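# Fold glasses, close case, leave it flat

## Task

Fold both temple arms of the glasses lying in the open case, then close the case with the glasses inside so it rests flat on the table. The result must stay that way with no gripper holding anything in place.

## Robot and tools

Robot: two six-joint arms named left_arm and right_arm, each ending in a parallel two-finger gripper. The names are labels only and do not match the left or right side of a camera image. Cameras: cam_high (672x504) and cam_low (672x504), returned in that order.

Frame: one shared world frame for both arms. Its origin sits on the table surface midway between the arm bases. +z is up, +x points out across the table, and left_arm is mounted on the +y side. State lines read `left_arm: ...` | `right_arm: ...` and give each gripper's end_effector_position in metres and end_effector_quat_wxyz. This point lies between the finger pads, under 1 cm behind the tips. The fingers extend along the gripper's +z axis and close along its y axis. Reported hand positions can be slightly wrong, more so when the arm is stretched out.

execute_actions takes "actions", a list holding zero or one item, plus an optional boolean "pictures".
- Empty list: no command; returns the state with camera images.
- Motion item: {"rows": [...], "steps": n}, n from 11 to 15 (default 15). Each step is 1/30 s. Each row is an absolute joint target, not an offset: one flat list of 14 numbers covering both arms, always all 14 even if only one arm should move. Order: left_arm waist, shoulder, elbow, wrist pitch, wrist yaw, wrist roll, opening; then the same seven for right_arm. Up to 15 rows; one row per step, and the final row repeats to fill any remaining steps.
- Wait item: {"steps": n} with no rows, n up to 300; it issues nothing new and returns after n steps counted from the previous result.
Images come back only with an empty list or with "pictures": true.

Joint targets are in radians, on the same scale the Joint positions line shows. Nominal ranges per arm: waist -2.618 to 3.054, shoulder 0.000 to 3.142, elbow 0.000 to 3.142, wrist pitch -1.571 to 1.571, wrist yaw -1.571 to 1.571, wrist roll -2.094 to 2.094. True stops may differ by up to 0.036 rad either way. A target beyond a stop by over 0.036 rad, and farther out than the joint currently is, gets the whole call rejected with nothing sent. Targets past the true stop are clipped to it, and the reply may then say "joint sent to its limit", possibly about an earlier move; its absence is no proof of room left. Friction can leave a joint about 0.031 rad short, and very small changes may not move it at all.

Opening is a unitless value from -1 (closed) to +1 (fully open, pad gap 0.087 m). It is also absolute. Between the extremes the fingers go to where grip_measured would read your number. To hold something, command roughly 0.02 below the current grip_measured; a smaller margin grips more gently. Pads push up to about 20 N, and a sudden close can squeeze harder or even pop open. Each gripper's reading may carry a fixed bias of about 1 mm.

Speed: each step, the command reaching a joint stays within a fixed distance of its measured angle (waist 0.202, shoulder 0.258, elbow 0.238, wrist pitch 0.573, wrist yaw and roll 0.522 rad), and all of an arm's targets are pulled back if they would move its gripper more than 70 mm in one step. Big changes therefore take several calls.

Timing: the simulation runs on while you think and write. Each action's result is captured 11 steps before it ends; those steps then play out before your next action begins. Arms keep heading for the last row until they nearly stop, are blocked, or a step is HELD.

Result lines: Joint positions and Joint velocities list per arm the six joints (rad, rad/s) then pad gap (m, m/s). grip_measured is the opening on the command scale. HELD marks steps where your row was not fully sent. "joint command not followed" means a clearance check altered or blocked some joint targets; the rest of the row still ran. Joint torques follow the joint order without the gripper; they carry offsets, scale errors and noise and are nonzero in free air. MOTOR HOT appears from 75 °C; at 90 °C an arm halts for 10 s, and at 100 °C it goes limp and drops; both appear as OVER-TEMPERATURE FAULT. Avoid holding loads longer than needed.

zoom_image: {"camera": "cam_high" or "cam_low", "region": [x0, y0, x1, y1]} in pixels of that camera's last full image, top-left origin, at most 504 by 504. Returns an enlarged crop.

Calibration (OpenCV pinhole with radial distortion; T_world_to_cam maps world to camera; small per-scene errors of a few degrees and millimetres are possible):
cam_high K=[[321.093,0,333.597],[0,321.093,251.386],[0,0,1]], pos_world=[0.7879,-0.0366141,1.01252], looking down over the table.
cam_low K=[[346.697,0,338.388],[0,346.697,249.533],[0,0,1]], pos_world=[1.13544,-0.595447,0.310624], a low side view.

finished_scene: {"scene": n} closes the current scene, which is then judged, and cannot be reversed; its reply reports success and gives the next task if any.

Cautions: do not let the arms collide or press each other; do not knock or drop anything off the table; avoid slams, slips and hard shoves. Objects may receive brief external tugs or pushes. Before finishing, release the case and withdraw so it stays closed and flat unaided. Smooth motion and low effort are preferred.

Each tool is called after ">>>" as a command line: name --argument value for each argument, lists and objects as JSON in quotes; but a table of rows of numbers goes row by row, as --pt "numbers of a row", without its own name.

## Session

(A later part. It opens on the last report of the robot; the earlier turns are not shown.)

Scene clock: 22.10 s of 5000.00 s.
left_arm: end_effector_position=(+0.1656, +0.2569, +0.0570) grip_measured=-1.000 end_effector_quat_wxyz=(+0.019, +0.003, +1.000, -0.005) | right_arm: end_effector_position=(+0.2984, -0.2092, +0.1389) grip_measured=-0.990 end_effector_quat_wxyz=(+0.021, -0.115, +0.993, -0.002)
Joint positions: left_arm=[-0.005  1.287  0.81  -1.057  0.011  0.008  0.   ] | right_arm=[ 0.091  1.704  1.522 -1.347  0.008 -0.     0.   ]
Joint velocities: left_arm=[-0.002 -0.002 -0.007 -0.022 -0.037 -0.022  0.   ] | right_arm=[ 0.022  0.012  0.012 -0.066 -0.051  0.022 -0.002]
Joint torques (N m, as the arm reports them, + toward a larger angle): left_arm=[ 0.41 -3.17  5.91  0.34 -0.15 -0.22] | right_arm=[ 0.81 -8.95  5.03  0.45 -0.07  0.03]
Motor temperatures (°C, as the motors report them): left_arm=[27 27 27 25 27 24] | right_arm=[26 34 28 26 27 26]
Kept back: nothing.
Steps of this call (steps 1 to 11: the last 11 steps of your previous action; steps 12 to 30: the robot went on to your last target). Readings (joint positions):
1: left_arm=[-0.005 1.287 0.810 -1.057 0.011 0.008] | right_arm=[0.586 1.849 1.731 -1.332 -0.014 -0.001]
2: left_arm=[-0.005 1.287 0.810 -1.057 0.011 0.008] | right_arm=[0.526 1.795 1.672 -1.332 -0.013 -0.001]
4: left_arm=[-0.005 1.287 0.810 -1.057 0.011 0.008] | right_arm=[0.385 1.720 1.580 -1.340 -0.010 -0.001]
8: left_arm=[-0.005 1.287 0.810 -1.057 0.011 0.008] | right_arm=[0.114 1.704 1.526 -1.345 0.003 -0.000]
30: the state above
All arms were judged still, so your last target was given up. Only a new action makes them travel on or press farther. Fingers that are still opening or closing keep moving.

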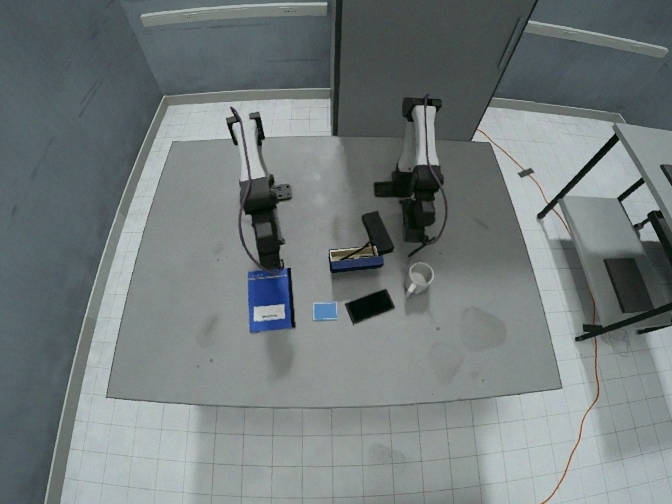

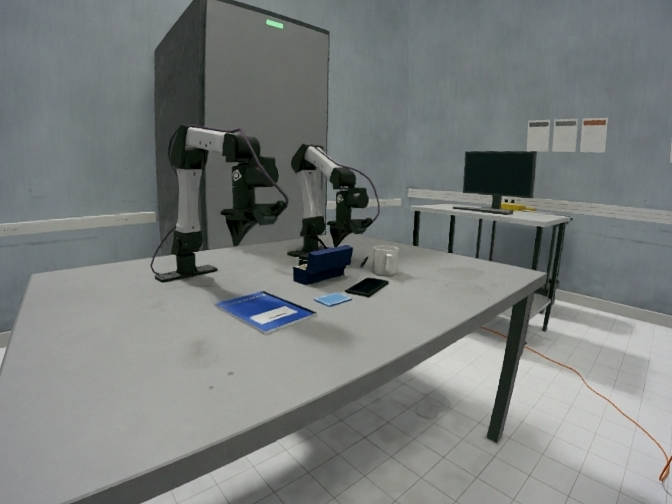

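>>> execute_actions --actions '[{"rows":[[-0.7,1.6,1.25,-1.2,0,0,-1,0.1,1.7,1.5,-1.35,0,0,-1]]}]'

>>> execute_actions --actions '[{"steps":25}]'

>>> execute_actions --actions '[{"rows":[[-0.7,1.862,1.295,-1.004,0,0,-1,0.1,1.7,1.5,-1.35,0,0,-1]]}]'

>>> execute_actions --actions '[{"steps":25}]'

>>> execute_actions --actions '[{"rows":[[-0.68,1.875,1.315,-1.01,0,0,-1,0.1,1.7,1.5,-1.35,0,0,-1],[-0.66,1.89,1.335,-1.017,0,0,-1,0.1,1.7,1.5,-1.35,0,0,-1],[-0.64,1.90,1.355,-1.024,0,0,-1,0.1,1.7,1.5,-1.35,0,0,-1],[-0.62,1.915,1.375,-1.03,0,0,-1,0.1,1.7,1.5,-1.35,0,0,-1],[-0.60,1.93,1.395,-1.037,0,0,-1,0.1,1.7,1.5,-1.35,0,0,-1],[-0.58,1.945,1.415,-1.044,0,0,-1,0.1,1.7,1.5,-1.35,0,0,-1],[-0.5625,1.957,1.437,-1.051,0,0,-1,0.1,1.7,1.5,-1.35,0,0,-1],[-0.555,1.97,1.465,-1.064,0,0,-1,0.1,1.7,1.5,-1.35,0,0,-1],[-0.547,1.985,1.495,-1.077,0,0,-1,0.1,1.7,1.5,-1.35,0,0,-1],[-0.54,2.0,1.52,-1.09,0,0,-1,0.1,1.7,1.5,-1.35,0,0,-1],[-0.53,2.015,1.55,-1.102,0,0,-1,0.1,1.7,1.5,-1.35,0,0,-1],[-0.52,2.03,1.575,-1.115,0,0,-1,0.1,1.7,1.5,-1.35,0,0,-1],[-0.514,2.047,1.603,-1.127,0,0,-1,0.1,1.7,1.5,-1.35,0,0,-1]]}]'

>>> execute_actions --actions '[{"steps":25}]'

>>> execute_actions --actions '[{"rows":[[-0.514,1.75,1.5,-1.3,0,0,-1,0.1,1.7,1.5,-1.35,0,0,-1]]}]'

>>> execute_actions --actions '[{"rows":[[0.1,1.6,1.25,-1.2,0,0,-1,0.1,1.7,1.5,-1.35,0,0,-1]]}]'

>>> execute_actions --actions '[{"steps":30}]' --pictures true

>>> zoom_image --camera "cam_high" --region '[280, 190, 440, 310]'

Scene clock: 24.77 s of 5000.00 s.
left_arm: end_effector_position=(+0.2101, +0.2112, +0.0762) grip_measured=-1.000 end_effector_quat_wxyz=(-0.019, +0.119, +0.993, +0.005) | right_arm: end_effector_position=(+0.2984, -0.2092, +0.1389) grip_measured=-0.990 end_effector_quat_wxyz=(+0.021, -0.115, +0.993, -0.002)
Joint positions: left_arm=[-0.239  1.548  1.094 -1.156 -0.006  0.005  0.   ] | right_arm=[ 0.091  1.704  1.522 -1.347  0.008 -0.     0.   ]
Joint velocities: left_arm=[-1.902  1.702  2.195  0.007  0.007 -0.051  0.   ] | right_arm=[ 0.012 -0.002 -0.007 -0.022 -0.022  0.037 -0.   ]
Joint torques (N m, as the arm reports them, + toward a larger angle): left_arm=[ -0.83 -11.13   7.94  -0.14  -0.01  -0.19] | right_arm=[ 0.78 -8.97  5.02  0.45 -0.09  0.06]
Motor temperatures (°C, as the motors report them): left_arm=[27 27 28 25 27 24] | right_arm=[26 35 28 26 27 26]
Steps of this call (steps 1 to 76: nothing new was sent; steps 77 to 80: the first 4 steps of this action). Readings (joint positions):
77: left_arm=[-0.036 1.323 0.851 -1.103 -0.001 0.005] | right_arm=[0.091 1.704 1.522 -1.347 0.008 -0.000]
78: left_arm=[-0.101 1.400 0.929 -1.145 -0.003 0.005] | right_arm=[0.091 1.704 1.522 -1.347 0.008 -0.000]
80: the state above

Scene clock: 25.60 s of 5000.00 s.
left_arm: end_effector_position=(+0.1902, +0.1013, +0.0933) grip_measured=-1.000 end_effector_quat_wxyz=(+0.003, +0.347, +0.938, -0.005) | right_arm: end_effector_position=(+0.2984, -0.2092, +0.1389) grip_measured=-0.990 end_effector_quat_wxyz=(+0.021, -0.115, +0.993, -0.002)
Joint positions: left_arm=[-0.709  1.613  1.237 -1.186  0.007  0.005  0.   ] | right_arm=[ 0.091  1.704  1.522 -1.347  0.008 -0.     0.   ]
Joint velocities: left_arm=[-0.012 -0.007  0.002 -0.037  0.022 -0.051  0.   ] | right_arm=[-0.017 -0.017 -0.002 -0.022  0.007  0.051  0.002]
Joint torques (N m, as the arm reports them, + toward a larger angle): left_arm=[ 0.74 -8.49  8.05  0.32 -0.1  -0.2 ] | right_arm=[ 0.66 -8.87  5.09  0.43 -0.07  0.03]
Motor temperatures (°C, as the motors report them): left_arm=[27 27 28 25 27 24] | right_arm=[26 35 28 26 27 26]
Kept back: nothing.
Steps of this call (steps 1 to 11: the last 11 steps of your previous action; steps 12 to 25: the robot went on to your last target). Readings (joint positions):
1: left_arm=[-0.307 1.591 1.158 -1.150 -0.006 0.005] | right_arm=[0.091 1.704 1.522 -1.347 0.008 -0.000]
2: left_arm=[-0.377 1.611 1.198 -1.141 -0.007 0.005] | right_arm=[0.091 1.704 1.522 -1.347 0.008 -0.000]
4: left_arm=[-0.523 1.613 1.231 -1.139 -0.007 0.005] | right_arm=[0.091 1.704 1.522 -1.347 0.008 -0.000]
8: left_arm=[-0.713 1.613 1.237 -1.158 0.006 0.005] | right_arm=[0.091 1.704 1.522 -1.347 0.008 -0.000]
25: the state above

Scene clock: 25.73 s of 5000.00 s.
left_arm: end_effector_position=(+0.2144, +0.0808, +0.0570) grip_measured=-1.000 end_effector_quat_wxyz=(-0.012, +0.347, +0.938, +0.001) | right_arm: end_effector_position=(+0.2984, -0.2092, +0.1389) grip_measured=-0.990 end_effector_quat_wxyz=(+0.021, -0.115, +0.993, -0.002)
Joint positions: left_arm=[-0.709  1.788  1.284 -1.089  0.007  0.005  0.   ] | right_arm=[ 0.091  1.704  1.522 -1.347  0.008 -0.     0.   ]
Joint velocities: left_arm=[-0.002  1.433  0.007  0.857  0.007  0.022  0.   ] | right_arm=[-0.022  0.022 -0.002 -0.007 -0.007 -0.007 -0.   ]
Joint torques (N m, as the arm reports them, + toward a larger angle): left_arm=[  0.68 -10.24   7.71  -0.16  -0.1   -0.2 ] | right_arm=[ 0.74 -8.94  5.09  0.44 -0.09  0.03]
Motor temperatures (°C, as the motors report them): left_arm=[27 27 28 25 27 24] | right_arm=[26 35 28 26 27 26]
Steps of this call (steps 1 to 4: the first 4 steps of this action). Readings (joint positions):
1: left_arm=[-0.709 1.635 1.246 -1.181 0.007 0.005] | right_arm=[0.091 1.704 1.522 -1.347 0.008 -0.000]
2: left_arm=[-0.709 1.680 1.266 -1.158 0.007 0.005] | right_arm=[0.091 1.704 1.522 -1.347 0.008 -0.000]
4: the state above

Scene clock: 26.57 s of 5000.00 s.
left_arm: end_effector_position=(+0.2227, +0.0737, +0.0285) grip_measured=-1.000 end_effector_quat_wxyz=(-0.023, +0.347, +0.938, +0.005) | right_arm: end_effector_position=(+0.2984, -0.2092, +0.1389) grip_measured=-0.990 end_effector_quat_wxyz=(+0.021, -0.115, +0.993, -0.002)
Joint positions: left_arm=[-0.709  1.884  1.284 -1.017  0.007  0.005  0.   ] | right_arm=[ 0.091  1.704  1.522 -1.347  0.008 -0.     0.   ]
Joint velocities: left_arm=[-0.007 -0.007 -0.002  0.022 -0.022  0.051  0.   ] | right_arm=[-0.007  0.007  0.002  0.051  0.007 -0.007  0.   ]
Joint torques (N m, as the arm reports them, + toward a larger angle): left_arm=[  0.72 -11.52   7.39   0.49  -0.1   -0.19] | right_arm=[ 0.77 -9.05  5.08  0.47 -0.07  0.04]
Motor temperatures (°C, as the motors report them): left_arm=[27 27 28 25 27 24] | right_arm=[26 35 28 26 27 26]
Kept back: nothing.
Steps of this call (steps 1 to 11: the last 11 steps of your previous action; steps 12 to 25: the robot went on to your last target). Readings (joint positions):
1: left_arm=[-0.709 1.832 1.284 -1.068 0.007 0.005] | right_arm=[0.091 1.704 1.522 -1.347 0.008 -0.000]
2: left_arm=[-0.709 1.864 1.284 -1.056 0.007 0.005] | right_arm=[0.091 1.704 1.522 -1.347 0.008 -0.000]
4: left_arm=[-0.709 1.888 1.284 -1.042 0.007 0.005] | right_arm=[0.091 1.704 1.522 -1.347 0.008 -0.000]
8: left_arm=[-0.709 1.884 1.284 -1.026 0.007 0.005] | right_arm=[0.091 1.704 1.522 -1.347 0.008 -0.000]
25: the state above

Scene clock: 26.70 s of 5000.00 s.
left_arm: end_effector_position=(+0.2352, +0.0769, +0.0329) grip_measured=-1.000 end_effector_quat_wxyz=(-0.015, +0.330, +0.944, +0.002) | right_arm: end_effector_position=(+0.2984, -0.2092, +0.1389) grip_measured=-0.990 end_effector_quat_wxyz=(+0.021, -0.115, +0.993, -0.002)
Joint positions: left_arm=[-0.673  1.89   1.314 -1.024  0.007  0.005  0.   ] | right_arm=[ 0.091  1.704  1.522 -1.347  0.008 -0.     0.   ]
Joint velocities: left_arm=[ 0.535  0.139  0.53  -0.022 -0.051 -0.051  0.   ] | right_arm=[-0.007 -0.002  0.002 -0.037  0.007  0.022 -0.001]
Joint torques (N m, as the arm reports them, + toward a larger angle): left_arm=[ 1.71 -8.46  9.12  0.41 -0.12 -0.19] | right_arm=[ 0.8  -8.97  4.99  0.45 -0.09  0.05]
Motor temperatures (°C, as the motors report them): left_arm=[27 27 28 25 27 24] | right_arm=[26 35 28 26 27 26]
Steps of this call (steps 1 to 4: the first 4 steps of this action). Readings (joint positions):
1: left_arm=[-0.707 1.884 1.284 -1.017 0.007 0.005] | right_arm=[0.091 1.704 1.522 -1.347 0.008 -0.000]
2: left_arm=[-0.701 1.884 1.288 -1.019 0.007 0.005] | right_arm=[0.091 1.704 1.522 -1.347 0.008 -0.000]
4: the state above

Scene clock: 27.53 s of 5000.00 s.
left_arm: end_effector_position=(+0.3049, +0.0885, +0.0465) grip_measured=-1.000 end_effector_quat_wxyz=(+0.001, +0.257, +0.966, -0.004) | right_arm: end_effector_position=(+0.2984, -0.2092, +0.1389) grip_measured=-0.990 end_effector_quat_wxyz=(+0.021, -0.115, +0.993, -0.002)
Joint positions: left_arm=[-0.52   2.032  1.577 -1.112  0.008  0.005  0.   ] | right_arm=[ 0.091  1.704  1.522 -1.347  0.008 -0.     0.   ]
Joint velocities: left_arm=[ 0.007  0.007 -0.012 -0.051 -0.066 -0.066  0.   ] | right_arm=[-0.002  0.017 -0.022  0.066 -0.022 -0.051  0.001]
Joint torques (N m, as the arm reports them, + toward a larger angle): left_arm=[  0.51 -10.28   9.17   0.26  -0.12  -0.2 ] | right_arm=[ 0.8  -8.97  5.04  0.44 -0.09  0.06]
Motor temperatures (°C, as the motors report them): left_arm=[27 27 28 25 27 24] | right_arm=[26 35 28 26 27 26]
Kept back: nothing.
Steps of this call (steps 1 to 11: the last 11 steps of your previous action; steps 12 to 25: the robot went on to your last target). Readings (joint positions):
1: left_arm=[-0.653 1.896 1.334 -1.027 0.007 0.005] | right_arm=[0.091 1.704 1.522 -1.347 0.008 -0.000]
2: left_arm=[-0.631 1.905 1.356 -1.028 0.007 0.005] | right_arm=[0.091 1.704 1.522 -1.347 0.008 -0.000]
4: left_arm=[-0.588 1.929 1.403 -1.032 0.007 0.005] | right_arm=[0.091 1.704 1.522 -1.347 0.008 -0.000]
8: left_arm=[-0.539 1.987 1.509 -1.069 0.008 0.005] | right_arm=[0.091 1.704 1.522 -1.347 0.008 -0.000]
25: the state above

Scene clock: 27.67 s of 5000.00 s.
left_arm: end_effector_position=(+0.2772, +0.1042, +0.0829) grip_measured=-1.000 end_effector_quat_wxyz=(+0.003, +0.257, +0.966, -0.005) | right_arm: end_effector_position=(+0.2984, -0.2092, +0.1389) grip_measured=-0.990 end_effector_quat_wxyz=(+0.021, -0.115, +0.993, -0.002)
Joint positions: left_arm=[-0.52   1.881  1.514 -1.194  0.008  0.005  0.   ] | right_arm=[ 0.091  1.704  1.522 -1.347  0.008 -0.     0.   ]
Joint velocities: left_arm=[ 0.002 -1.516 -0.164 -0.799 -0.037 -0.066  0.   ] | right_arm=[-0.002 -0.002 -0.017  0.051  0.007  0.066 -0.001]
Joint torques (N m, as the arm reports them, + toward a larger angle): left_arm=[  0.56 -13.24   6.68   0.57  -0.09  -0.19] | right_arm=[ 0.71 -8.89  5.06  0.44 -0.09  0.05]
Motor temperatures (°C, as the motors report them): left_arm=[27 27 28 25 27 24] | right_arm=[26 35 28 26 27 26]
Steps of this call (steps 1 to 4: the first 4 steps of this action). Readings (joint positions):
1: left_arm=[-0.520 2.014 1.565 -1.116 0.008 0.005] | right_arm=[0.091 1.704 1.522 -1.347 0.008 -0.000]
2: left_arm=[-0.520 1.979 1.542 -1.137 0.008 0.005] | right_arm=[0.091 1.704 1.522 -1.347 0.008 -0.000]
4: the state above

Scene clock: 28.17 s of 5000.00 s.
left_arm: end_effector_position=(+0.2438, +0.1811, +0.1030) grip_measured=-1.000 end_effector_quat_wxyz=(+0.005, +0.154, +0.988, -0.009) | right_arm: end_effector_position=(+0.2984, -0.2092, +0.1389) grip_measured=-0.990 end_effector_quat_wxyz=(+0.021, -0.115, +0.993, -0.002)
Joint positions: left_arm=[-0.309  1.635  1.3   -1.223  0.017  0.005  0.   ] | right_arm=[ 0.091  1.704  1.522 -1.347  0.008 -0.     0.   ]
Joint velocities: left_arm=[ 2.181 -0.271 -0.886 -0.066 -0.095 -0.095  0.   ] | right_arm=[ 0.002 -0.007  0.002 -0.007 -0.066  0.051 -0.001]
Joint torques (N m, as the arm reports them, + toward a larger angle): left_arm=[-0.31 -9.19  7.45  0.82 -0.1  -0.2 ] | right_arm=[ 0.66 -8.96  5.12  0.45 -0.07  0.04]
Motor temperatures (°C, as the motors report them): left_arm=[27 27 28 25 27 24] | right_arm=[26 35 28 26 27 26]
Steps of this call (steps 1 to 11: the last 11 steps of your previous action; steps 12 to 15: the first 4 steps of this action). Readings (joint positions):
12: left_arm=[-0.499 1.715 1.469 -1.245 0.016 0.005] | right_arm=[0.091 1.704 1.522 -1.347 0.008 -0.000]
13: left_arm=[-0.452 1.679 1.398 -1.220 0.019 0.005] | right_arm=[0.091 1.704 1.522 -1.347 0.008 -0.000]
15: the state above

Scene clock: 29.17 s of 5000.00 s.
left_arm: end_effector_position=(+0.2488, +0.2873, +0.0962) grip_measured=-1.000 end_effector_quat_wxyz=(-0.001, -0.055, +0.998, +0.002) | right_arm: end_effector_position=(+0.2984, -0.2092, +0.1389) grip_measured=-0.990 end_effector_quat_wxyz=(+0.021, -0.115, +0.993, -0.002)
Joint positions: left_arm=[ 0.109  1.631  1.266 -1.208 -0.005  0.004  0.   ] | right_arm=[ 0.091  1.704  1.522 -1.347  0.008 -0.     0.   ]
Joint velocities: left_arm=[-0.002 -0.002 -0.002 -0.022 -0.037  0.022  0.   ] | right_arm=[-0.022  0.022 -0.002 -0.037  0.007  0.051 -0.001]
Joint torques (N m, as the arm reports them, + toward a larger angle): left_arm=[ -0.51 -10.07   5.45   0.52   0.    -0.18] | right_arm=[ 0.79 -8.85  4.99  0.44 -0.08  0.03]
Motor temperatures (°C, as the motors report them): left_arm=[27 28 28 25 27 24] | right_arm=[26 35 28 26 27 26]
Kept back: nothing.
Steps of this call (steps 1 to 11: the last 11 steps of your previous action; steps 12 to 30: the robot went on to your last target). Readings (joint positions):
1: left_arm=[-0.232 1.631 1.279 -1.223 0.015 0.005] | right_arm=[0.091 1.704 1.522 -1.347 0.008 -0.000]
2: left_arm=[-0.156 1.631 1.270 -1.222 0.013 0.005] | right_arm=[0.091 1.704 1.522 -1.347 0.008 -0.000]
4: left_arm=[-0.007 1.631 1.266 -1.214 0.010 0.005] | right_arm=[0.091 1.704 1.522 -1.347 0.008 -0.000]
8: left_arm=[0.117 1.631 1.266 -1.208 -0.005 0.004] | right_arm=[0.091 1.704 1.522 -1.347 0.008 -0.000]
30: the state above
All arms were judged still, so your last target was given up. Only a new action makes them travel on or press farther. Fingers that are still opening or closing keep moving.

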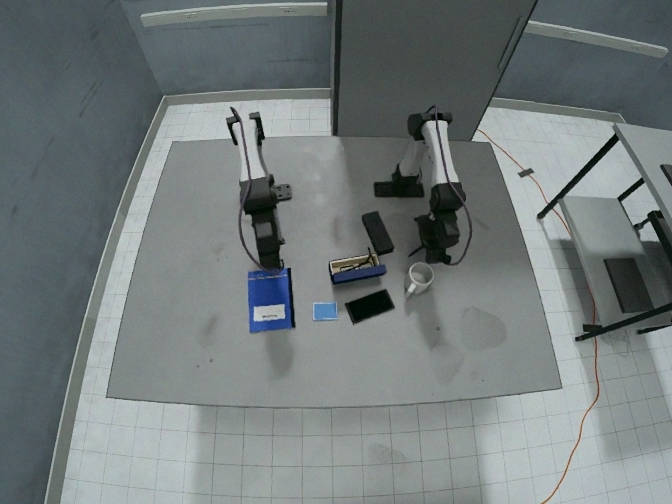

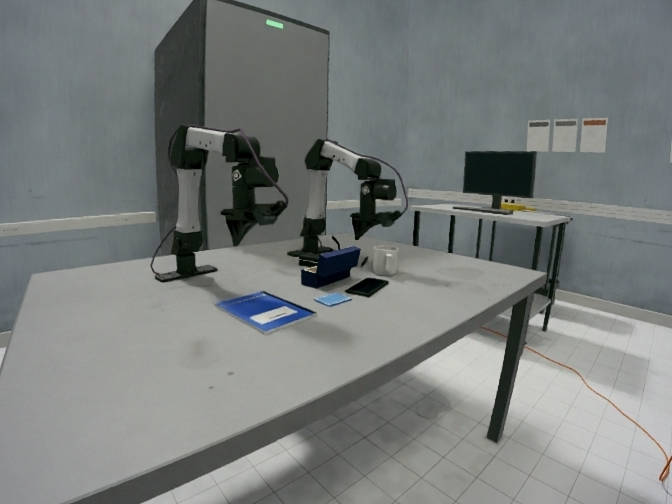

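Region (280, 190, 440, 310) of cam_high's 672x504 image, scaled by 3.150, with more detail than that image has; it fills the top 378 rows of this view, and the rest is white.

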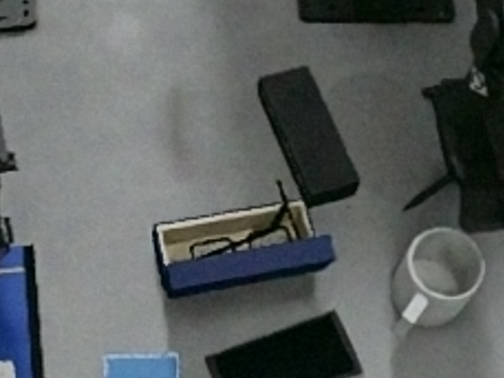

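>>> execute_actions --actions '[{"rows":[[-0.28,1.933,1.573,-1.19,0,0,-1,0.1,1.7,1.5,-1.35,0,0,-1]]}]'

>>> execute_actions --actions '[{"steps":25}]'

>>> execute_actions --actions '[{"rows":[[-0.31,1.95,1.59,-1.195,0,0,-1,0.1,1.7,1.5,-1.35,0,0,-1],[-0.335,1.97,1.615,-1.2,0,0,-1,0.1,1.7,1.5,-1.35,0,0,-1],[-0.36,1.99,1.64,-1.205,0,0,-1,0.1,1.7,1.5,-1.35,0,0,-1],[-0.385,2.015,1.665,-1.21,0,0,-1,0.1,1.7,1.5,-1.35,0,0,-1],[-0.41,2.035,1.69,-1.215,0,0,-1,0.1,1.7,1.5,-1.35,0,0,-1],[-0.435,2.055,1.715,-1.22,0,0,-1,0.1,1.7,1.5,-1.35,0,0,-1],[-0.46,2.08,1.74,-1.226,0,0,-1,0.1,1.7,1.5,-1.35,0,0,-1],[-0.485,2.1,1.765,-1.232,0,0,-1,0.1,1.7,1.5,-1.35,0,0,-1],[-0.51,2.12,1.79,-1.238,0,0,-1,0.1,1.7,1.5,-1.35,0,0,-1],[-0.527,2.147,1.82,-1.243,0,0,-1,0.1,1.7,1.5,-1.35,0,0,-1],[-0.543,2.174,1.852,-1.248,0,0,-1,0.1,1.7,1.5,-1.35,0,0,-1],[-0.56,2.2,1.885,-1.253,0,0,-1,0.1,1.7,1.5,-1.35,0,0,-1],[-0.576,2.228,1.917,-1.258,0,0,-1,0.1,1.7,1.5,-1.35,0,0,-1],[-0.592,2.255,1.95,-1.264,0,0,-1,0.1,1.7,1.5,-1.35,0,0,-1],[-0.608,2.283,1.981,-1.269,0,0,-1,0.1,1.7,1.5,-1.35,0,0,-1]]}]'

>>> execute_actions --actions '[{"steps":25}]'

>>> execute_actions --actions '[{"rows":[[-0.608,2.0,1.85,-1.4,0,0,-1,0.1,1.7,1.5,-1.35,0,0,-1]]}]'

>>> execute_actions --actions '[{"rows":[[0.1,1.6,1.3,-1.2,0,0,-1,0.1,1.7,1.5,-1.35,0,0,-1]]}]'

>>> execute_actions --actions '[{"steps":30}]' --pictures true

>>> zoom_image --camera "cam_high" --region '[280, 190, 440, 310]'

Scene clock: 31.17 s of 5000.00 s.
left_arm: end_effector_position=(+0.3037, +0.2486, +0.0930) grip_measured=-1.000 end_effector_quat_wxyz=(+0.005, +0.023, +1.000, +0.007) | right_arm: end_effector_position=(+0.2984, -0.2092, +0.1389) grip_measured=-0.990 end_effector_quat_wxyz=(+0.021, -0.115, +0.993, -0.002)
Joint positions: left_arm=[-0.047  1.822  1.477 -1.216 -0.014  0.003  0.   ] | right_arm=[ 0.091  1.704  1.522 -1.347  0.008 -0.     0.   ]
Joint velocities: left_arm=[-1.526  1.463  1.346  0.491  0.007 -0.125  0.   ] | right_arm=[ 0.007  0.012  0.017  0.007  0.022  0.095 -0.   ]
Joint torques (N m, as the arm reports them, + toward a larger angle): left_arm=[-2.22 -9.55  6.35 -0.1   0.06 -0.18] | right_arm=[ 0.67 -8.96  4.95  0.45 -0.08  0.02]
Motor temperatures (°C, as the motors report them): left_arm=[27 28 28 25 27 24] | right_arm=[26 36 28 26 27 26]
Steps of this call (steps 1 to 56: nothing new was sent; steps 57 to 60: the first 4 steps of this action). Readings (joint positions):
57: left_arm=[0.091 1.657 1.300 -1.232 -0.012 0.003] | right_arm=[0.091 1.704 1.522 -1.347 0.008 -0.000]
58: left_arm=[0.053 1.709 1.362 -1.241 -0.014 0.003] | right_arm=[0.091 1.704 1.522 -1.347 0.008 -0.000]
60: the state above

Scene clock: 32.00 s of 5000.00 s.
left_arm: end_effector_position=(+0.3166, +0.1688, +0.0697) grip_measured=-1.000 end_effector_quat_wxyz=(-0.003, +0.141, +0.990, -0.001) | right_arm: end_effector_position=(+0.2984, -0.2092, +0.1389) grip_measured=-0.990 end_effector_quat_wxyz=(+0.021, -0.115, +0.993, -0.002)
Joint positions: left_arm=[-0.285  1.947  1.547 -1.177  0.004  0.003  0.   ] | right_arm=[ 0.091  1.704  1.522 -1.347  0.008 -0.     0.   ]
Joint velocities: left_arm=[-0.012 -0.007  0.002  0.007  0.007 -0.007  0.   ] | right_arm=[ 0.027 -0.007  0.007 -0.022 -0.007 -0.007 -0.001]
Joint torques (N m, as the arm reports them, + toward a larger angle): left_arm=[  0.49 -11.75   9.15   0.27  -0.08  -0.17] | right_arm=[ 0.82 -8.97  5.02  0.44 -0.06  0.04]
Motor temperatures (°C, as the motors report them): left_arm=[27 28 28 25 27 24] | right_arm=[26 36 28 26 27 26]
Kept back: nothing.
Steps of this call (steps 1 to 11: the last 11 steps of your previous action; steps 12 to 25: the robot went on to your last target). Readings (joint positions):
1: left_arm=[-0.105 1.867 1.514 -1.200 -0.015 0.003] | right_arm=[0.091 1.704 1.522 -1.347 0.008 -0.000]
2: left_arm=[-0.166 1.902 1.536 -1.185 -0.014 0.003] | right_arm=[0.091 1.704 1.522 -1.347 0.008 -0.000]
4: left_arm=[-0.266 1.939 1.545 -1.174 -0.006 0.003] | right_arm=[0.091 1.704 1.522 -1.347 0.008 -0.000]
8: left_arm=[-0.308 1.947 1.547 -1.176 0.004 0.003] | right_arm=[0.091 1.704 1.522 -1.347 0.008 -0.000]
25: the state above

Scene clock: 32.13 s of 5000.00 s.
left_arm: end_effector_position=(+0.3227, +0.1554, +0.0754) grip_measured=-1.000 end_effector_quat_wxyz=(+0.004, +0.158, +0.987, -0.001) | right_arm: end_effector_position=(+0.2984, -0.2092, +0.1389) grip_measured=-0.990 end_effector_quat_wxyz=(+0.021, -0.115, +0.993, -0.002)
Joint positions: left_arm=[-0.32   1.966  1.6   -1.195  0.002  0.003  0.   ] | right_arm=[ 0.091  1.704  1.522 -1.347  0.008 -0.     0.   ]
Joint velocities: left_arm=[-0.54   0.359  0.716 -0.022  0.051 -0.022  0.   ] | right_arm=[-0.007 -0.012 -0.002 -0.095  0.037  0.051  0.001]
Joint torques (N m, as the arm reports them, + toward a larger angle): left_arm=[-2.1  -8.83  8.67  0.44 -0.02 -0.19] | right_arm=[ 0.7  -9.04  5.06  0.42 -0.08  0.03]
Motor temperatures (°C, as the motors report them): left_arm=[27 28 28 25 27 24] | right_arm=[26 36 28 26 27 26]
Steps of this call (steps 1 to 4: the first 4 steps of this action). Readings (joint positions):
1: left_arm=[-0.287 1.947 1.549 -1.179 0.004 0.003] | right_arm=[0.091 1.704 1.522 -1.347 0.008 -0.000]
2: left_arm=[-0.292 1.949 1.559 -1.185 0.003 0.003] | right_arm=[0.091 1.704 1.522 -1.347 0.008 -0.000]
4: the state above

Scene clock: 32.97 s of 5000.00 s.
left_arm: end_effector_position=(+0.3365, +0.0298, +0.0494) grip_measured=-1.000 end_effector_quat_wxyz=(+0.005, +0.301, +0.954, -0.000) | right_arm: end_effector_position=(+0.2984, -0.2092, +0.1389) grip_measured=-0.990 end_effector_quat_wxyz=(+0.021, -0.115, +0.993, -0.002)
Joint positions: left_arm=[-0.613  2.266  1.958 -1.254 -0.002  0.003  0.   ] | right_arm=[ 0.091  1.704  1.522 -1.347  0.008 -0.     0.   ]
Joint velocities: left_arm=[-0.002  0.007 -0.012 -0.066 -0.007 -0.066  0.   ] | right_arm=[-0.002 -0.012 -0.002 -0.007  0.007 -0.022  0.   ]
Joint torques (N m, as the arm reports them, + toward a larger angle): left_arm=[  0.55 -12.09   8.95   0.25  -0.01  -0.18] | right_arm=[ 0.76 -8.93  5.09  0.45 -0.09  0.04]
Motor temperatures (°C, as the motors report them): left_arm=[27 28 28 25 27 24] | right_arm=[26 36 28 26 27 26]
Kept back: nothing.
Steps of this call (steps 1 to 11: the last 11 steps of your previous action; steps 12 to 25: the robot went on to your last target). Readings (joint positions):
1: left_arm=[-0.343 1.981 1.626 -1.197 0.001 0.003] | right_arm=[0.091 1.704 1.522 -1.347 0.008 -0.000]
2: left_arm=[-0.369 1.999 1.654 -1.198 0.001 0.003] | right_arm=[0.091 1.704 1.522 -1.347 0.008 -0.000]
4: left_arm=[-0.426 2.040 1.707 -1.202 0.001 0.003] | right_arm=[0.091 1.704 1.522 -1.347 0.008 -0.000]
8: left_arm=[-0.526 2.139 1.813 -1.225 -0.002 0.003] | right_arm=[0.091 1.704 1.522 -1.347 0.008 -0.000]
25: the state above

Scene clock: 33.10 s of 5000.00 s.
left_arm: end_effector_position=(+0.3100, +0.0482, +0.0829) grip_measured=-1.000 end_effector_quat_wxyz=(-0.002, +0.301, +0.954, +0.002) | right_arm: end_effector_position=(+0.2984, -0.2092, +0.1389) grip_measured=-0.990 end_effector_quat_wxyz=(+0.021, -0.115, +0.993, -0.002)
Joint positions: left_arm=[-0.613  2.13   1.869 -1.316 -0.002  0.003  0.   ] | right_arm=[ 0.091  1.704  1.522 -1.347  0.008 -0.     0.   ]
Joint velocities: left_arm=[ 0.012 -1.302 -0.3   -0.608 -0.022 -0.11   0.   ] | right_arm=[ 0.002 -0.022 -0.012 -0.037  0.051  0.037  0.   ]
Joint torques (N m, as the arm reports them, + toward a larger angle): left_arm=[  0.45 -16.49   6.97   0.53  -0.03  -0.18] | right_arm=[ 0.68 -8.87  5.09  0.45 -0.09  0.04]
Motor temperatures (°C, as the motors report them): left_arm=[27 28 28 25 27 24] | right_arm=[26 36 28 26 27 26]
Steps of this call (steps 1 to 4: the first 4 steps of this action). Readings (joint positions):
1: left_arm=[-0.613 2.246 1.940 -1.253 -0.002 0.003] | right_arm=[0.091 1.704 1.522 -1.347 0.008 -0.000]
2: left_arm=[-0.613 2.214 1.909 -1.269 -0.002 0.003] | right_arm=[0.091 1.704 1.522 -1.347 0.008 -0.000]
4: the state above

Scene clock: 33.60 s of 5000.00 s.
left_arm: end_effector_position=(+0.2883, +0.1237, +0.1310) grip_measured=-1.000 end_effector_quat_wxyz=(+0.054, +0.220, +0.974, -0.017) | right_arm: end_effector_position=(+0.2984, -0.2092, +0.1389) grip_measured=-0.990 end_effector_quat_wxyz=(+0.021, -0.115, +0.993, -0.002)
Joint positions: left_arm=[-0.446  1.775  1.581 -1.263  0.01   0.003  0.   ] | right_arm=[ 0.091  1.704  1.522 -1.347  0.008 -0.     0.   ]
Joint velocities: left_arm=[ 1.897 -1.956 -2.122  0.447 -0.066 -0.022  0.   ] | right_arm=[-0.002 -0.012  0.012 -0.081  0.007  0.007  0.001]
Joint torques (N m, as the arm reports them, + toward a larger angle): left_arm=[  0.29 -11.69   6.49   0.42  -0.08  -0.17] | right_arm=[ 0.77 -8.9   5.02  0.42 -0.08  0.05]
Motor temperatures (°C, as the motors report them): left_arm=[27 29 28 25 27 24] | right_arm=[26 36 28 26 27 26]
Steps of this call (steps 1 to 11: the last 11 steps of your previous action; steps 12 to 15: the first 4 steps of this action). Readings (joint positions):
12: left_arm=[-0.596 1.957 1.814 -1.336 0.005 0.003] | right_arm=[0.091 1.704 1.522 -1.347 0.008 -0.000]
13: left_arm=[-0.562 1.903 1.733 -1.298 0.010 0.003] | right_arm=[0.091 1.704 1.522 -1.347 0.008 -0.000]
15: the state above

Scene clock: 34.60 s of 5000.00 s.
left_arm: end_effector_position=(+0.2611, +0.2893, +0.1138) grip_measured=-1.000 end_effector_quat_wxyz=(+0.035, -0.056, +0.998, +0.006) | right_arm: end_effector_position=(+0.2984, -0.2092, +0.1389) grip_measured=-0.990 end_effector_quat_wxyz=(+0.021, -0.115, +0.993, -0.002)
Joint positions: left_arm=[ 0.109  1.603  1.316 -1.214 -0.008  0.003  0.   ] | right_arm=[ 0.091  1.704  1.522 -1.347  0.008 -0.     0.   ]
Joint velocities: left_arm=[-0.012 -0.017  0.002 -0.066 -0.037  0.007  0.   ] | right_arm=[-0.022 -0.002 -0.007 -0.022  0.022  0.022 -0.   ]
Joint torques (N m, as the arm reports them, + toward a larger angle): left_arm=[-0.53 -7.77  5.59  0.72  0.03 -0.18] | right_arm=[ 0.79 -8.86  5.04  0.44 -0.09  0.06]
Motor temperatures (°C, as the motors report them): left_arm=[27 29 28 25 27 24] | right_arm=[26 36 28 26 27 26]
Kept back: nothing.
Steps of this call (steps 1 to 11: the last 11 steps of your previous action; steps 12 to 30: the robot went on to your last target). Readings (joint positions):
1: left_arm=[-0.375 1.710 1.507 -1.249 0.010 0.003] | right_arm=[0.091 1.704 1.522 -1.347 0.008 -0.000]
2: left_arm=[-0.298 1.655 1.440 -1.239 0.008 0.003] | right_arm=[0.091 1.704 1.522 -1.347 0.008 -0.000]
4: left_arm=[-0.139 1.602 1.358 -1.238 0.005 0.003] | right_arm=[0.091 1.704 1.522 -1.347 0.008 -0.000]
8: left_arm=[0.101 1.603 1.316 -1.223 -0.006 0.003] | right_arm=[0.091 1.704 1.522 -1.347 0.008 -0.000]
30: the state above
All arms were judged still, so your last target was given up. Only a new action makes them travel on or press farther. Fingers that are still opening or closing keep moving.

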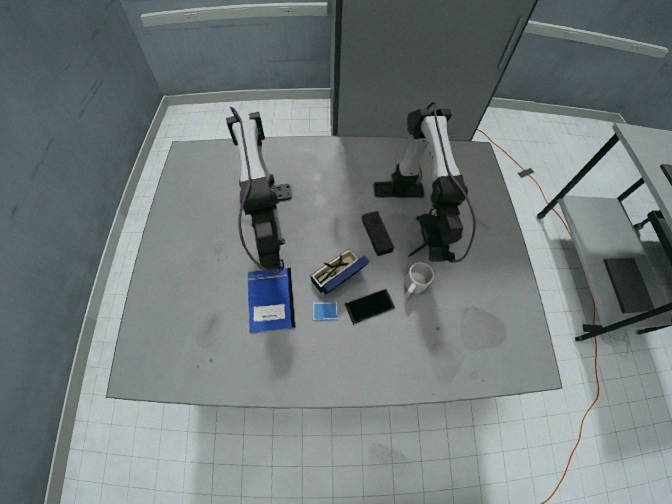

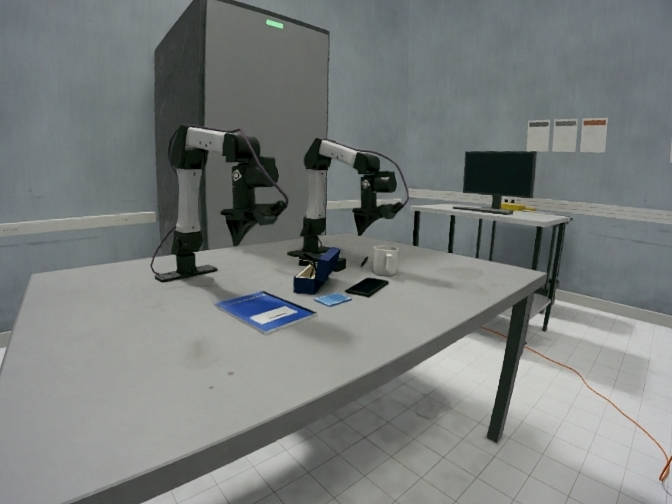

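Region (280, 190, 440, 310) of cam_high's 672x504 image, scaled by 3.150, with more detail than that image has; it fills the top 378 rows of this view, and the rest is white.

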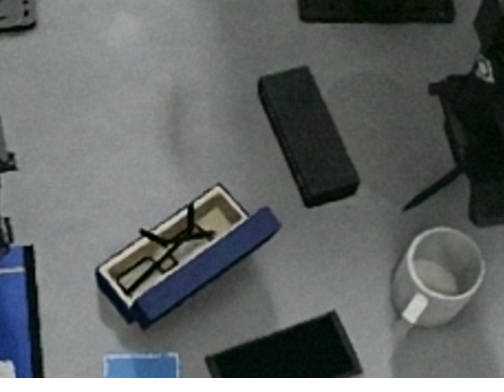

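>>> execute_actions --actions '[{"rows":[[0.1,1.6,1.3,-1.2,0,0,-1,0.52,2.2,2.3,-1.57,0,0,0]]}]'

>>> execute_actions --actions '[{"rows":[[0.1,1.6,1.3,-1.2,0,0,-1,0.52,2.38,2.43,-1.57,0,0,0]]}]'

>>> execute_actions --actions '[{"rows":[[0.1,1.6,1.3,-1.2,0,0,-1,0.52,2.375,2.4,-1.56,0,0,0],[0.1,1.6,1.3,-1.2,0,0,-1,0.52,2.37,2.37,-1.55,0,0,0],[0.1,1.6,1.3,-1.2,0,0,-1,0.52,2.36,2.33,-1.53,0,0,0],[0.1,1.6,1.3,-1.2,0,0,-1,0.52,2.355,2.29,-1.5,0,0,0],[0.1,1.6,1.3,-1.2,0,0,-1,0.52,2.35,2.26,-1.48,0,0,0],[0.1,1.6,1.3,-1.2,0,0,-1,0.52,2.345,2.22,-1.45,0,0,0],[0.1,1.6,1.3,-1.2,0,0,-1,0.52,2.338,2.19,-1.42,0,0,0],[0.1,1.6,1.3,-1.2,0,0,-1,0.52,2.338,2.16,-1.39,0,0,0],[0.1,1.6,1.3,-1.2,0,0,-1,0.52,2.338,2.13,-1.36,0,0,0],[0.1,1.6,1.3,-1.2,0,0,-1,0.52,2.337,2.1,-1.33,0,0,0],[0.1,1.6,1.3,-1.2,0,0,-1,0.52,2.337,2.07,-1.3,0,0,0],[0.1,1.6,1.3,-1.2,0,0,-1,0.52,2.336,2.04,-1.27,0,0,0],[0.1,1.6,1.3,-1.2,0,0,-1,0.52,2.336,2.008,-1.243,0,0,0]]}]'

>>> execute_actions --actions '[{"steps":25}]'

>>> execute_actions --actions '[{"rows":[[0.1,1.6,1.3,-1.2,0,0,-1,0.52,2.35,2.35,-1.55,0,0,0]]}]'

>>> execute_actions --actions '[{"rows":[[0.1,1.6,1.3,-1.2,0,0,-1,0.0,1.9,1.9,-1.5,0,0,-1]]}]'

>>> execute_actions --actions '[{"steps":30}]' --pictures true

>>> zoom_image --camera "cam_high" --region '[280, 190, 440, 310]'

>>> zoom_image --camera "cam_low" --region '[250, 220, 370, 310]'

Scene clock: 36.60 s of 5000.00 s.
left_arm: end_effector_position=(+0.2611, +0.2893, +0.1138) grip_measured=-1.000 end_effector_quat_wxyz=(+0.035, -0.056, +0.998, +0.006) | right_arm: end_effector_position=(+0.3218, -0.1476, +0.1398) grip_measured=-0.013 end_effector_quat_wxyz=(-0.019, -0.202, +0.979, -0.014)
Joint positions: left_arm=[ 0.109  1.603  1.316 -1.214 -0.008  0.003  0.   ] | right_arm=[ 0.27   1.953  1.828 -1.488  0.019  0.002  0.043]
Joint velocities: left_arm=[ 0.012  0.002 -0.007 -0.037  0.007 -0.022  0.   ] | right_arm=[ 1.585  2.063  2.181 -0.139 -0.007  0.022  0.023]
Joint torques (N m, as the arm reports them, + toward a larger angle): left_arm=[-0.56 -7.79  5.57  0.74  0.05 -0.17] | right_arm=[ 1.18 -9.58  5.58 -0.11 -0.14 -0.01]
Motor temperatures (°C, as the motors report them): left_arm=[27 29 28 25 27 24] | right_arm=[26 36 28 26 27 26]
Steps of this call (steps 1 to 56: nothing new was sent; steps 57 to 60: the first 4 steps of this action). Readings (joint positions):
57: left_arm=[0.109 1.603 1.316 -1.214 -0.008 0.003] | right_arm=[0.112 1.740 1.572 -1.406 0.016 0.002]
58: left_arm=[0.109 1.603 1.316 -1.214 -0.008 0.003] | right_arm=[0.156 1.807 1.663 -1.465 0.019 0.002]
60: the state above

Scene clock: 37.10 s of 5000.00 s.
left_arm: end_effector_position=(+0.2611, +0.2893, +0.1138) grip_measured=-1.000 end_effector_quat_wxyz=(+0.035, -0.056, +0.998, +0.006) | right_arm: end_effector_position=(+0.3633, -0.0086, +0.1429) grip_measured=+0.000 end_effector_quat_wxyz=(+0.059, -0.325, +0.944, +0.023)
Joint positions: left_arm=[ 0.109  1.603  1.316 -1.214 -0.008  0.003  0.   ] | right_arm=[ 0.525  2.305  2.414 -1.552 -0.004  0.002  0.044]
Joint velocities: left_arm=[-0.007  0.022 -0.002 -0.066 -0.051  0.022  0.   ] | right_arm=[-0.051  0.672  0.159  0.007 -0.007 -0.022  0.001]
Joint torques (N m, as the arm reports them, + toward a larger angle): left_arm=[-0.59 -7.73  5.54  0.73  0.04 -0.18] | right_arm=[  0.11 -11.4    6.88   0.34   0.03   0.02]
Motor temperatures (°C, as the motors report them): left_arm=[27 29 28 25 27 24] | right_arm=[26 36 28 26 27 26]
Steps of this call (steps 1 to 11: the last 11 steps of your previous action; steps 12 to 15: the first 4 steps of this action). Readings (joint positions):
12: left_arm=[0.109 1.603 1.316 -1.214 -0.008 0.003] | right_arm=[0.536 2.222 2.322 -1.558 -0.004 0.002]
13: left_arm=[0.109 1.603 1.316 -1.214 -0.008 0.003] | right_arm=[0.530 2.252 2.372 -1.564 -0.004 0.002]
15: the state above

Scene clock: 37.60 s of 5000.00 s.
left_arm: end_effector_position=(+0.2611, +0.2893, +0.1138) grip_measured=-1.000 end_effector_quat_wxyz=(+0.035, -0.056, +0.998, +0.006) | right_arm: end_effector_position=(+0.3602, -0.0114, +0.1067) grip_measured=+0.000 end_effector_quat_wxyz=(+0.013, -0.325, +0.946, +0.007)
Joint positions: left_arm=[ 0.109  1.603  1.316 -1.214 -0.008  0.003  0.   ] | right_arm=[ 0.524  2.371  2.371 -1.542 -0.004  0.002  0.044]
Joint velocities: left_arm=[ 0.002 -0.002  0.022 -0.051 -0.037 -0.066  0.   ] | right_arm=[ 0.007 -0.227 -0.852  0.271  0.051 -0.007 -0.001]
Joint torques (N m, as the arm reports them, + toward a larger angle): left_arm=[-0.55 -7.81  5.59  0.73  0.04 -0.18] | right_arm=[ -0.42 -15.14   4.36   0.35   0.04   0.02]
Motor temperatures (°C, as the motors report them): left_arm=[27 29 28 25 27 24] | right_arm=[26 37 28 26 27 26]
Steps of this call (steps 1 to 11: the last 11 steps of your previous action; steps 12 to 15: the first 4 steps of this action). Readings (joint positions):
12: left_arm=[0.109 1.603 1.316 -1.214 -0.008 0.003] | right_arm=[0.524 2.384 2.415 -1.561 -0.004 0.002]
13: left_arm=[0.109 1.603 1.316 -1.214 -0.008 0.003] | right_arm=[0.524 2.383 2.412 -1.560 -0.004 0.002]
15: the state above

Scene clock: 38.43 s of 5000.00 s.
left_arm: end_effector_position=(+0.2611, +0.2893, +0.1138) grip_measured=-1.000 end_effector_quat_wxyz=(+0.035, -0.056, +0.998, +0.006) | right_arm: end_effector_position=(+0.3516, -0.0183, +0.0526) grip_measured=+0.000 end_effector_quat_wxyz=(-0.002, -0.325, +0.946, +0.001)
Joint positions: left_arm=[ 0.109  1.603  1.316 -1.214 -0.008  0.003  0.   ] | right_arm=[ 0.524  2.317  2.055 -1.311 -0.003  0.002  0.044]
Joint velocities: left_arm=[-0.007 -0.012  0.002  0.066 -0.007 -0.081  0.   ] | right_arm=[-0.022  0.002 -0.012  0.022 -0.037 -0.11   0.001]
Joint torques (N m, as the arm reports them, + toward a larger angle): left_arm=[-0.49 -7.75  5.57  0.73  0.04 -0.17] | right_arm=[ -0.29 -12.85   3.09   0.96   0.     0.01]
Motor temperatures (°C, as the motors report them): left_arm=[27 29 28 25 27 24] | right_arm=[26 37 28 26 27 26]
Kept back: nothing.
Steps of this call (steps 1 to 11: the last 11 steps of your previous action; steps 12 to 25: the robot went on to your last target). Readings (joint positions):
1: left_arm=[0.109 1.603 1.316 -1.214 -0.008 0.003] | right_arm=[0.524 2.364 2.341 -1.531 -0.004 0.002]
2: left_arm=[0.109 1.603 1.316 -1.214 -0.008 0.003] | right_arm=[0.524 2.358 2.308 -1.517 -0.004 0.002]
4: left_arm=[0.109 1.603 1.316 -1.214 -0.008 0.003] | right_arm=[0.524 2.350 2.239 -1.483 -0.004 0.002]
8: left_arm=[0.109 1.603 1.316 -1.214 -0.008 0.003] | right_arm=[0.524 2.350 2.111 -1.390 -0.004 0.002]
25: the state above

Scene clock: 38.57 s of 5000.00 s.
left_arm: end_effector_position=(+0.2612, +0.2893, +0.1138) grip_measured=-1.000 end_effector_quat_wxyz=(+0.035, -0.056, +0.998, +0.006) | right_arm: end_effector_position=(+0.3644, -0.0083, +0.0871) grip_measured=+0.000 end_effector_quat_wxyz=(+0.018, -0.325, +0.946, +0.008)
Joint positions: left_arm=[ 0.109  1.603  1.316 -1.214 -0.008  0.003  0.   ] | right_arm=[ 0.524  2.363  2.278 -1.447 -0.003  0.002  0.044]
Joint velocities: left_arm=[-0.007  0.002 -0.022 -0.007 -0.037 -0.051  0.   ] | right_arm=[-0.017 -0.105  1.111 -0.447 -0.037 -0.022 -0.   ]
Joint torques (N m, as the arm reports them, + toward a larger angle): left_arm=[-0.54 -7.77  5.55  0.73  0.05 -0.17] | right_arm=[ -0.15 -15.82   7.01   0.14   0.03   0.04]
Motor temperatures (°C, as the motors report them): left_arm=[27 29 28 25 27 24] | right_arm=[26 37 28 26 27 26]
Steps of this call (steps 1 to 4: the first 4 steps of this action). Readings (joint positions):
1: left_arm=[0.109 1.603 1.316 -1.214 -0.008 0.003] | right_arm=[0.524 2.329 2.102 -1.360 -0.003 0.002]
2: left_arm=[0.109 1.603 1.316 -1.214 -0.008 0.003] | right_arm=[0.524 2.352 2.175 -1.410 -0.003 0.002]
4: the state above

Scene clock: 39.07 s of 5000.00 s.
left_arm: end_effector_position=(+0.2612, +0.2893, +0.1138) grip_measured=-1.000 end_effector_quat_wxyz=(+0.035, -0.056, +0.998, +0.006) | right_arm: end_effector_position=(+0.3507, -0.0646, +0.1268) grip_measured=-0.977 end_effector_quat_wxyz=(+0.007, -0.278, +0.960, +0.008)
Joint positions: left_arm=[ 0.109  1.603  1.316 -1.214 -0.008  0.003  0.   ] | right_arm=[ 0.426  2.178  2.124 -1.498 -0.011  0.001  0.001]
Joint velocities: left_arm=[-0.007  0.007 -0.007 -0.037  0.037 -0.022  0.   ] | right_arm=[-1.214 -1.497 -1.639  0.022 -0.081 -0.037 -0.023]
Joint torques (N m, as the arm reports them, + toward a larger angle): left_arm=[-0.57 -7.75  5.54  0.73  0.03 -0.18] | right_arm=[ -1.79 -16.47   6.23   0.31   0.09   0.03]
Motor temperatures (°C, as the motors report them): left_arm=[27 29 28 25 27 24] | right_arm=[26 38 28 26 27 26]
Steps of this call (steps 1 to 11: the last 11 steps of your previous action; steps 12 to 15: the first 4 steps of this action). Readings (joint positions):
12: left_arm=[0.109 1.603 1.316 -1.214 -0.008 0.003] | right_arm=[0.514 2.315 2.303 -1.512 -0.007 0.001]
13: left_arm=[0.109 1.603 1.316 -1.214 -0.008 0.003] | right_arm=[0.495 2.275 2.241 -1.501 -0.010 0.001]
15: the state above

Scene clock: 40.07 s of 5000.00 s.
left_arm: end_effector_position=(+0.2612, +0.2893, +0.1138) grip_measured=-1.000 end_effector_quat_wxyz=(+0.035, -0.056, +0.998, +0.006) | right_arm: end_effector_position=(+0.3577, -0.2275, +0.1780) grip_measured=-0.990 end_effector_quat_wxyz=(+0.050, -0.066, +0.997, +0.000)
Joint positions: left_arm=[ 0.109  1.603  1.316 -1.214 -0.008  0.003  0.   ] | right_arm=[-0.005  1.895  1.923 -1.499  0.007  0.001  0.   ]
Joint velocities: left_arm=[-0.002 -0.012  0.012 -0.022 -0.095  0.037  0.   ] | right_arm=[-0.022 -0.002 -0.002  0.066  0.022 -0.037 -0.   ]
Joint torques (N m, as the arm reports them, + toward a larger angle): left_arm=[-0.53 -7.78  5.61  0.73  0.03 -0.17] | right_arm=[  0.37 -10.1    4.82   0.55  -0.05   0.02]
Motor temperatures (°C, as the motors report them): left_arm=[27 29 28 25 27 24] | right_arm=[26 38 28 26 27 26]
Kept back: nothing.
Steps of this call (steps 1 to 11: the last 11 steps of your previous action; steps 12 to 30: the robot went on to your last target). Readings (joint positions):
1: left_arm=[0.109 1.603 1.316 -1.214 -0.008 0.003] | right_arm=[0.381 2.124 2.069 -1.496 -0.011 0.001]
2: left_arm=[0.109 1.603 1.316 -1.214 -0.008 0.003] | right_arm=[0.329 2.071 2.022 -1.497 -0.011 0.001]
4: left_arm=[0.109 1.603 1.316 -1.214 -0.008 0.003] | right_arm=[0.210 1.980 1.963 -1.499 -0.010 0.001]
8: left_arm=[0.109 1.603 1.316 -1.214 -0.008 0.003] | right_arm=[-0.020 1.898 1.943 -1.499 0.005 0.001]
30: the state above
All arms were judged still, so your last target was given up. Only a new action makes them travel on or press farther. Fingers that are still opening or closing keep moving.

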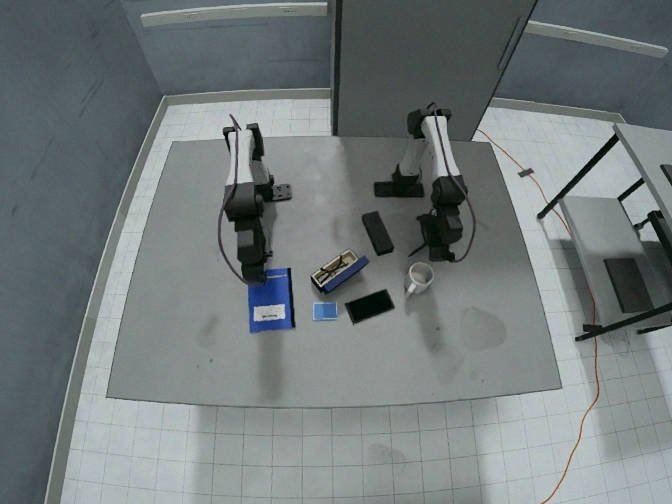

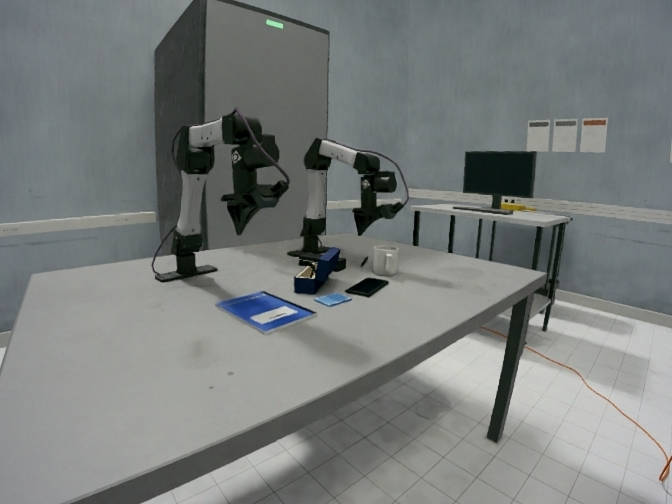

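Region (280, 190, 440, 310) of cam_high's 672x504 image, scaled by 3.150, with more detail than that image has; it fills the top 378 rows of this view, and the rest is white.

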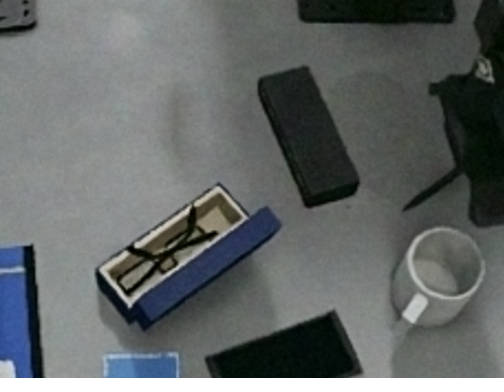

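Region (250, 220, 370, 310) of cam_low's 672x504 image, scaled by 4.200, with more detail than that image has; it fills the top 378 rows of this view, and the rest is white.

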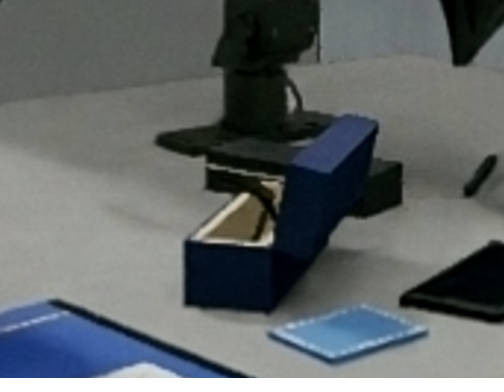

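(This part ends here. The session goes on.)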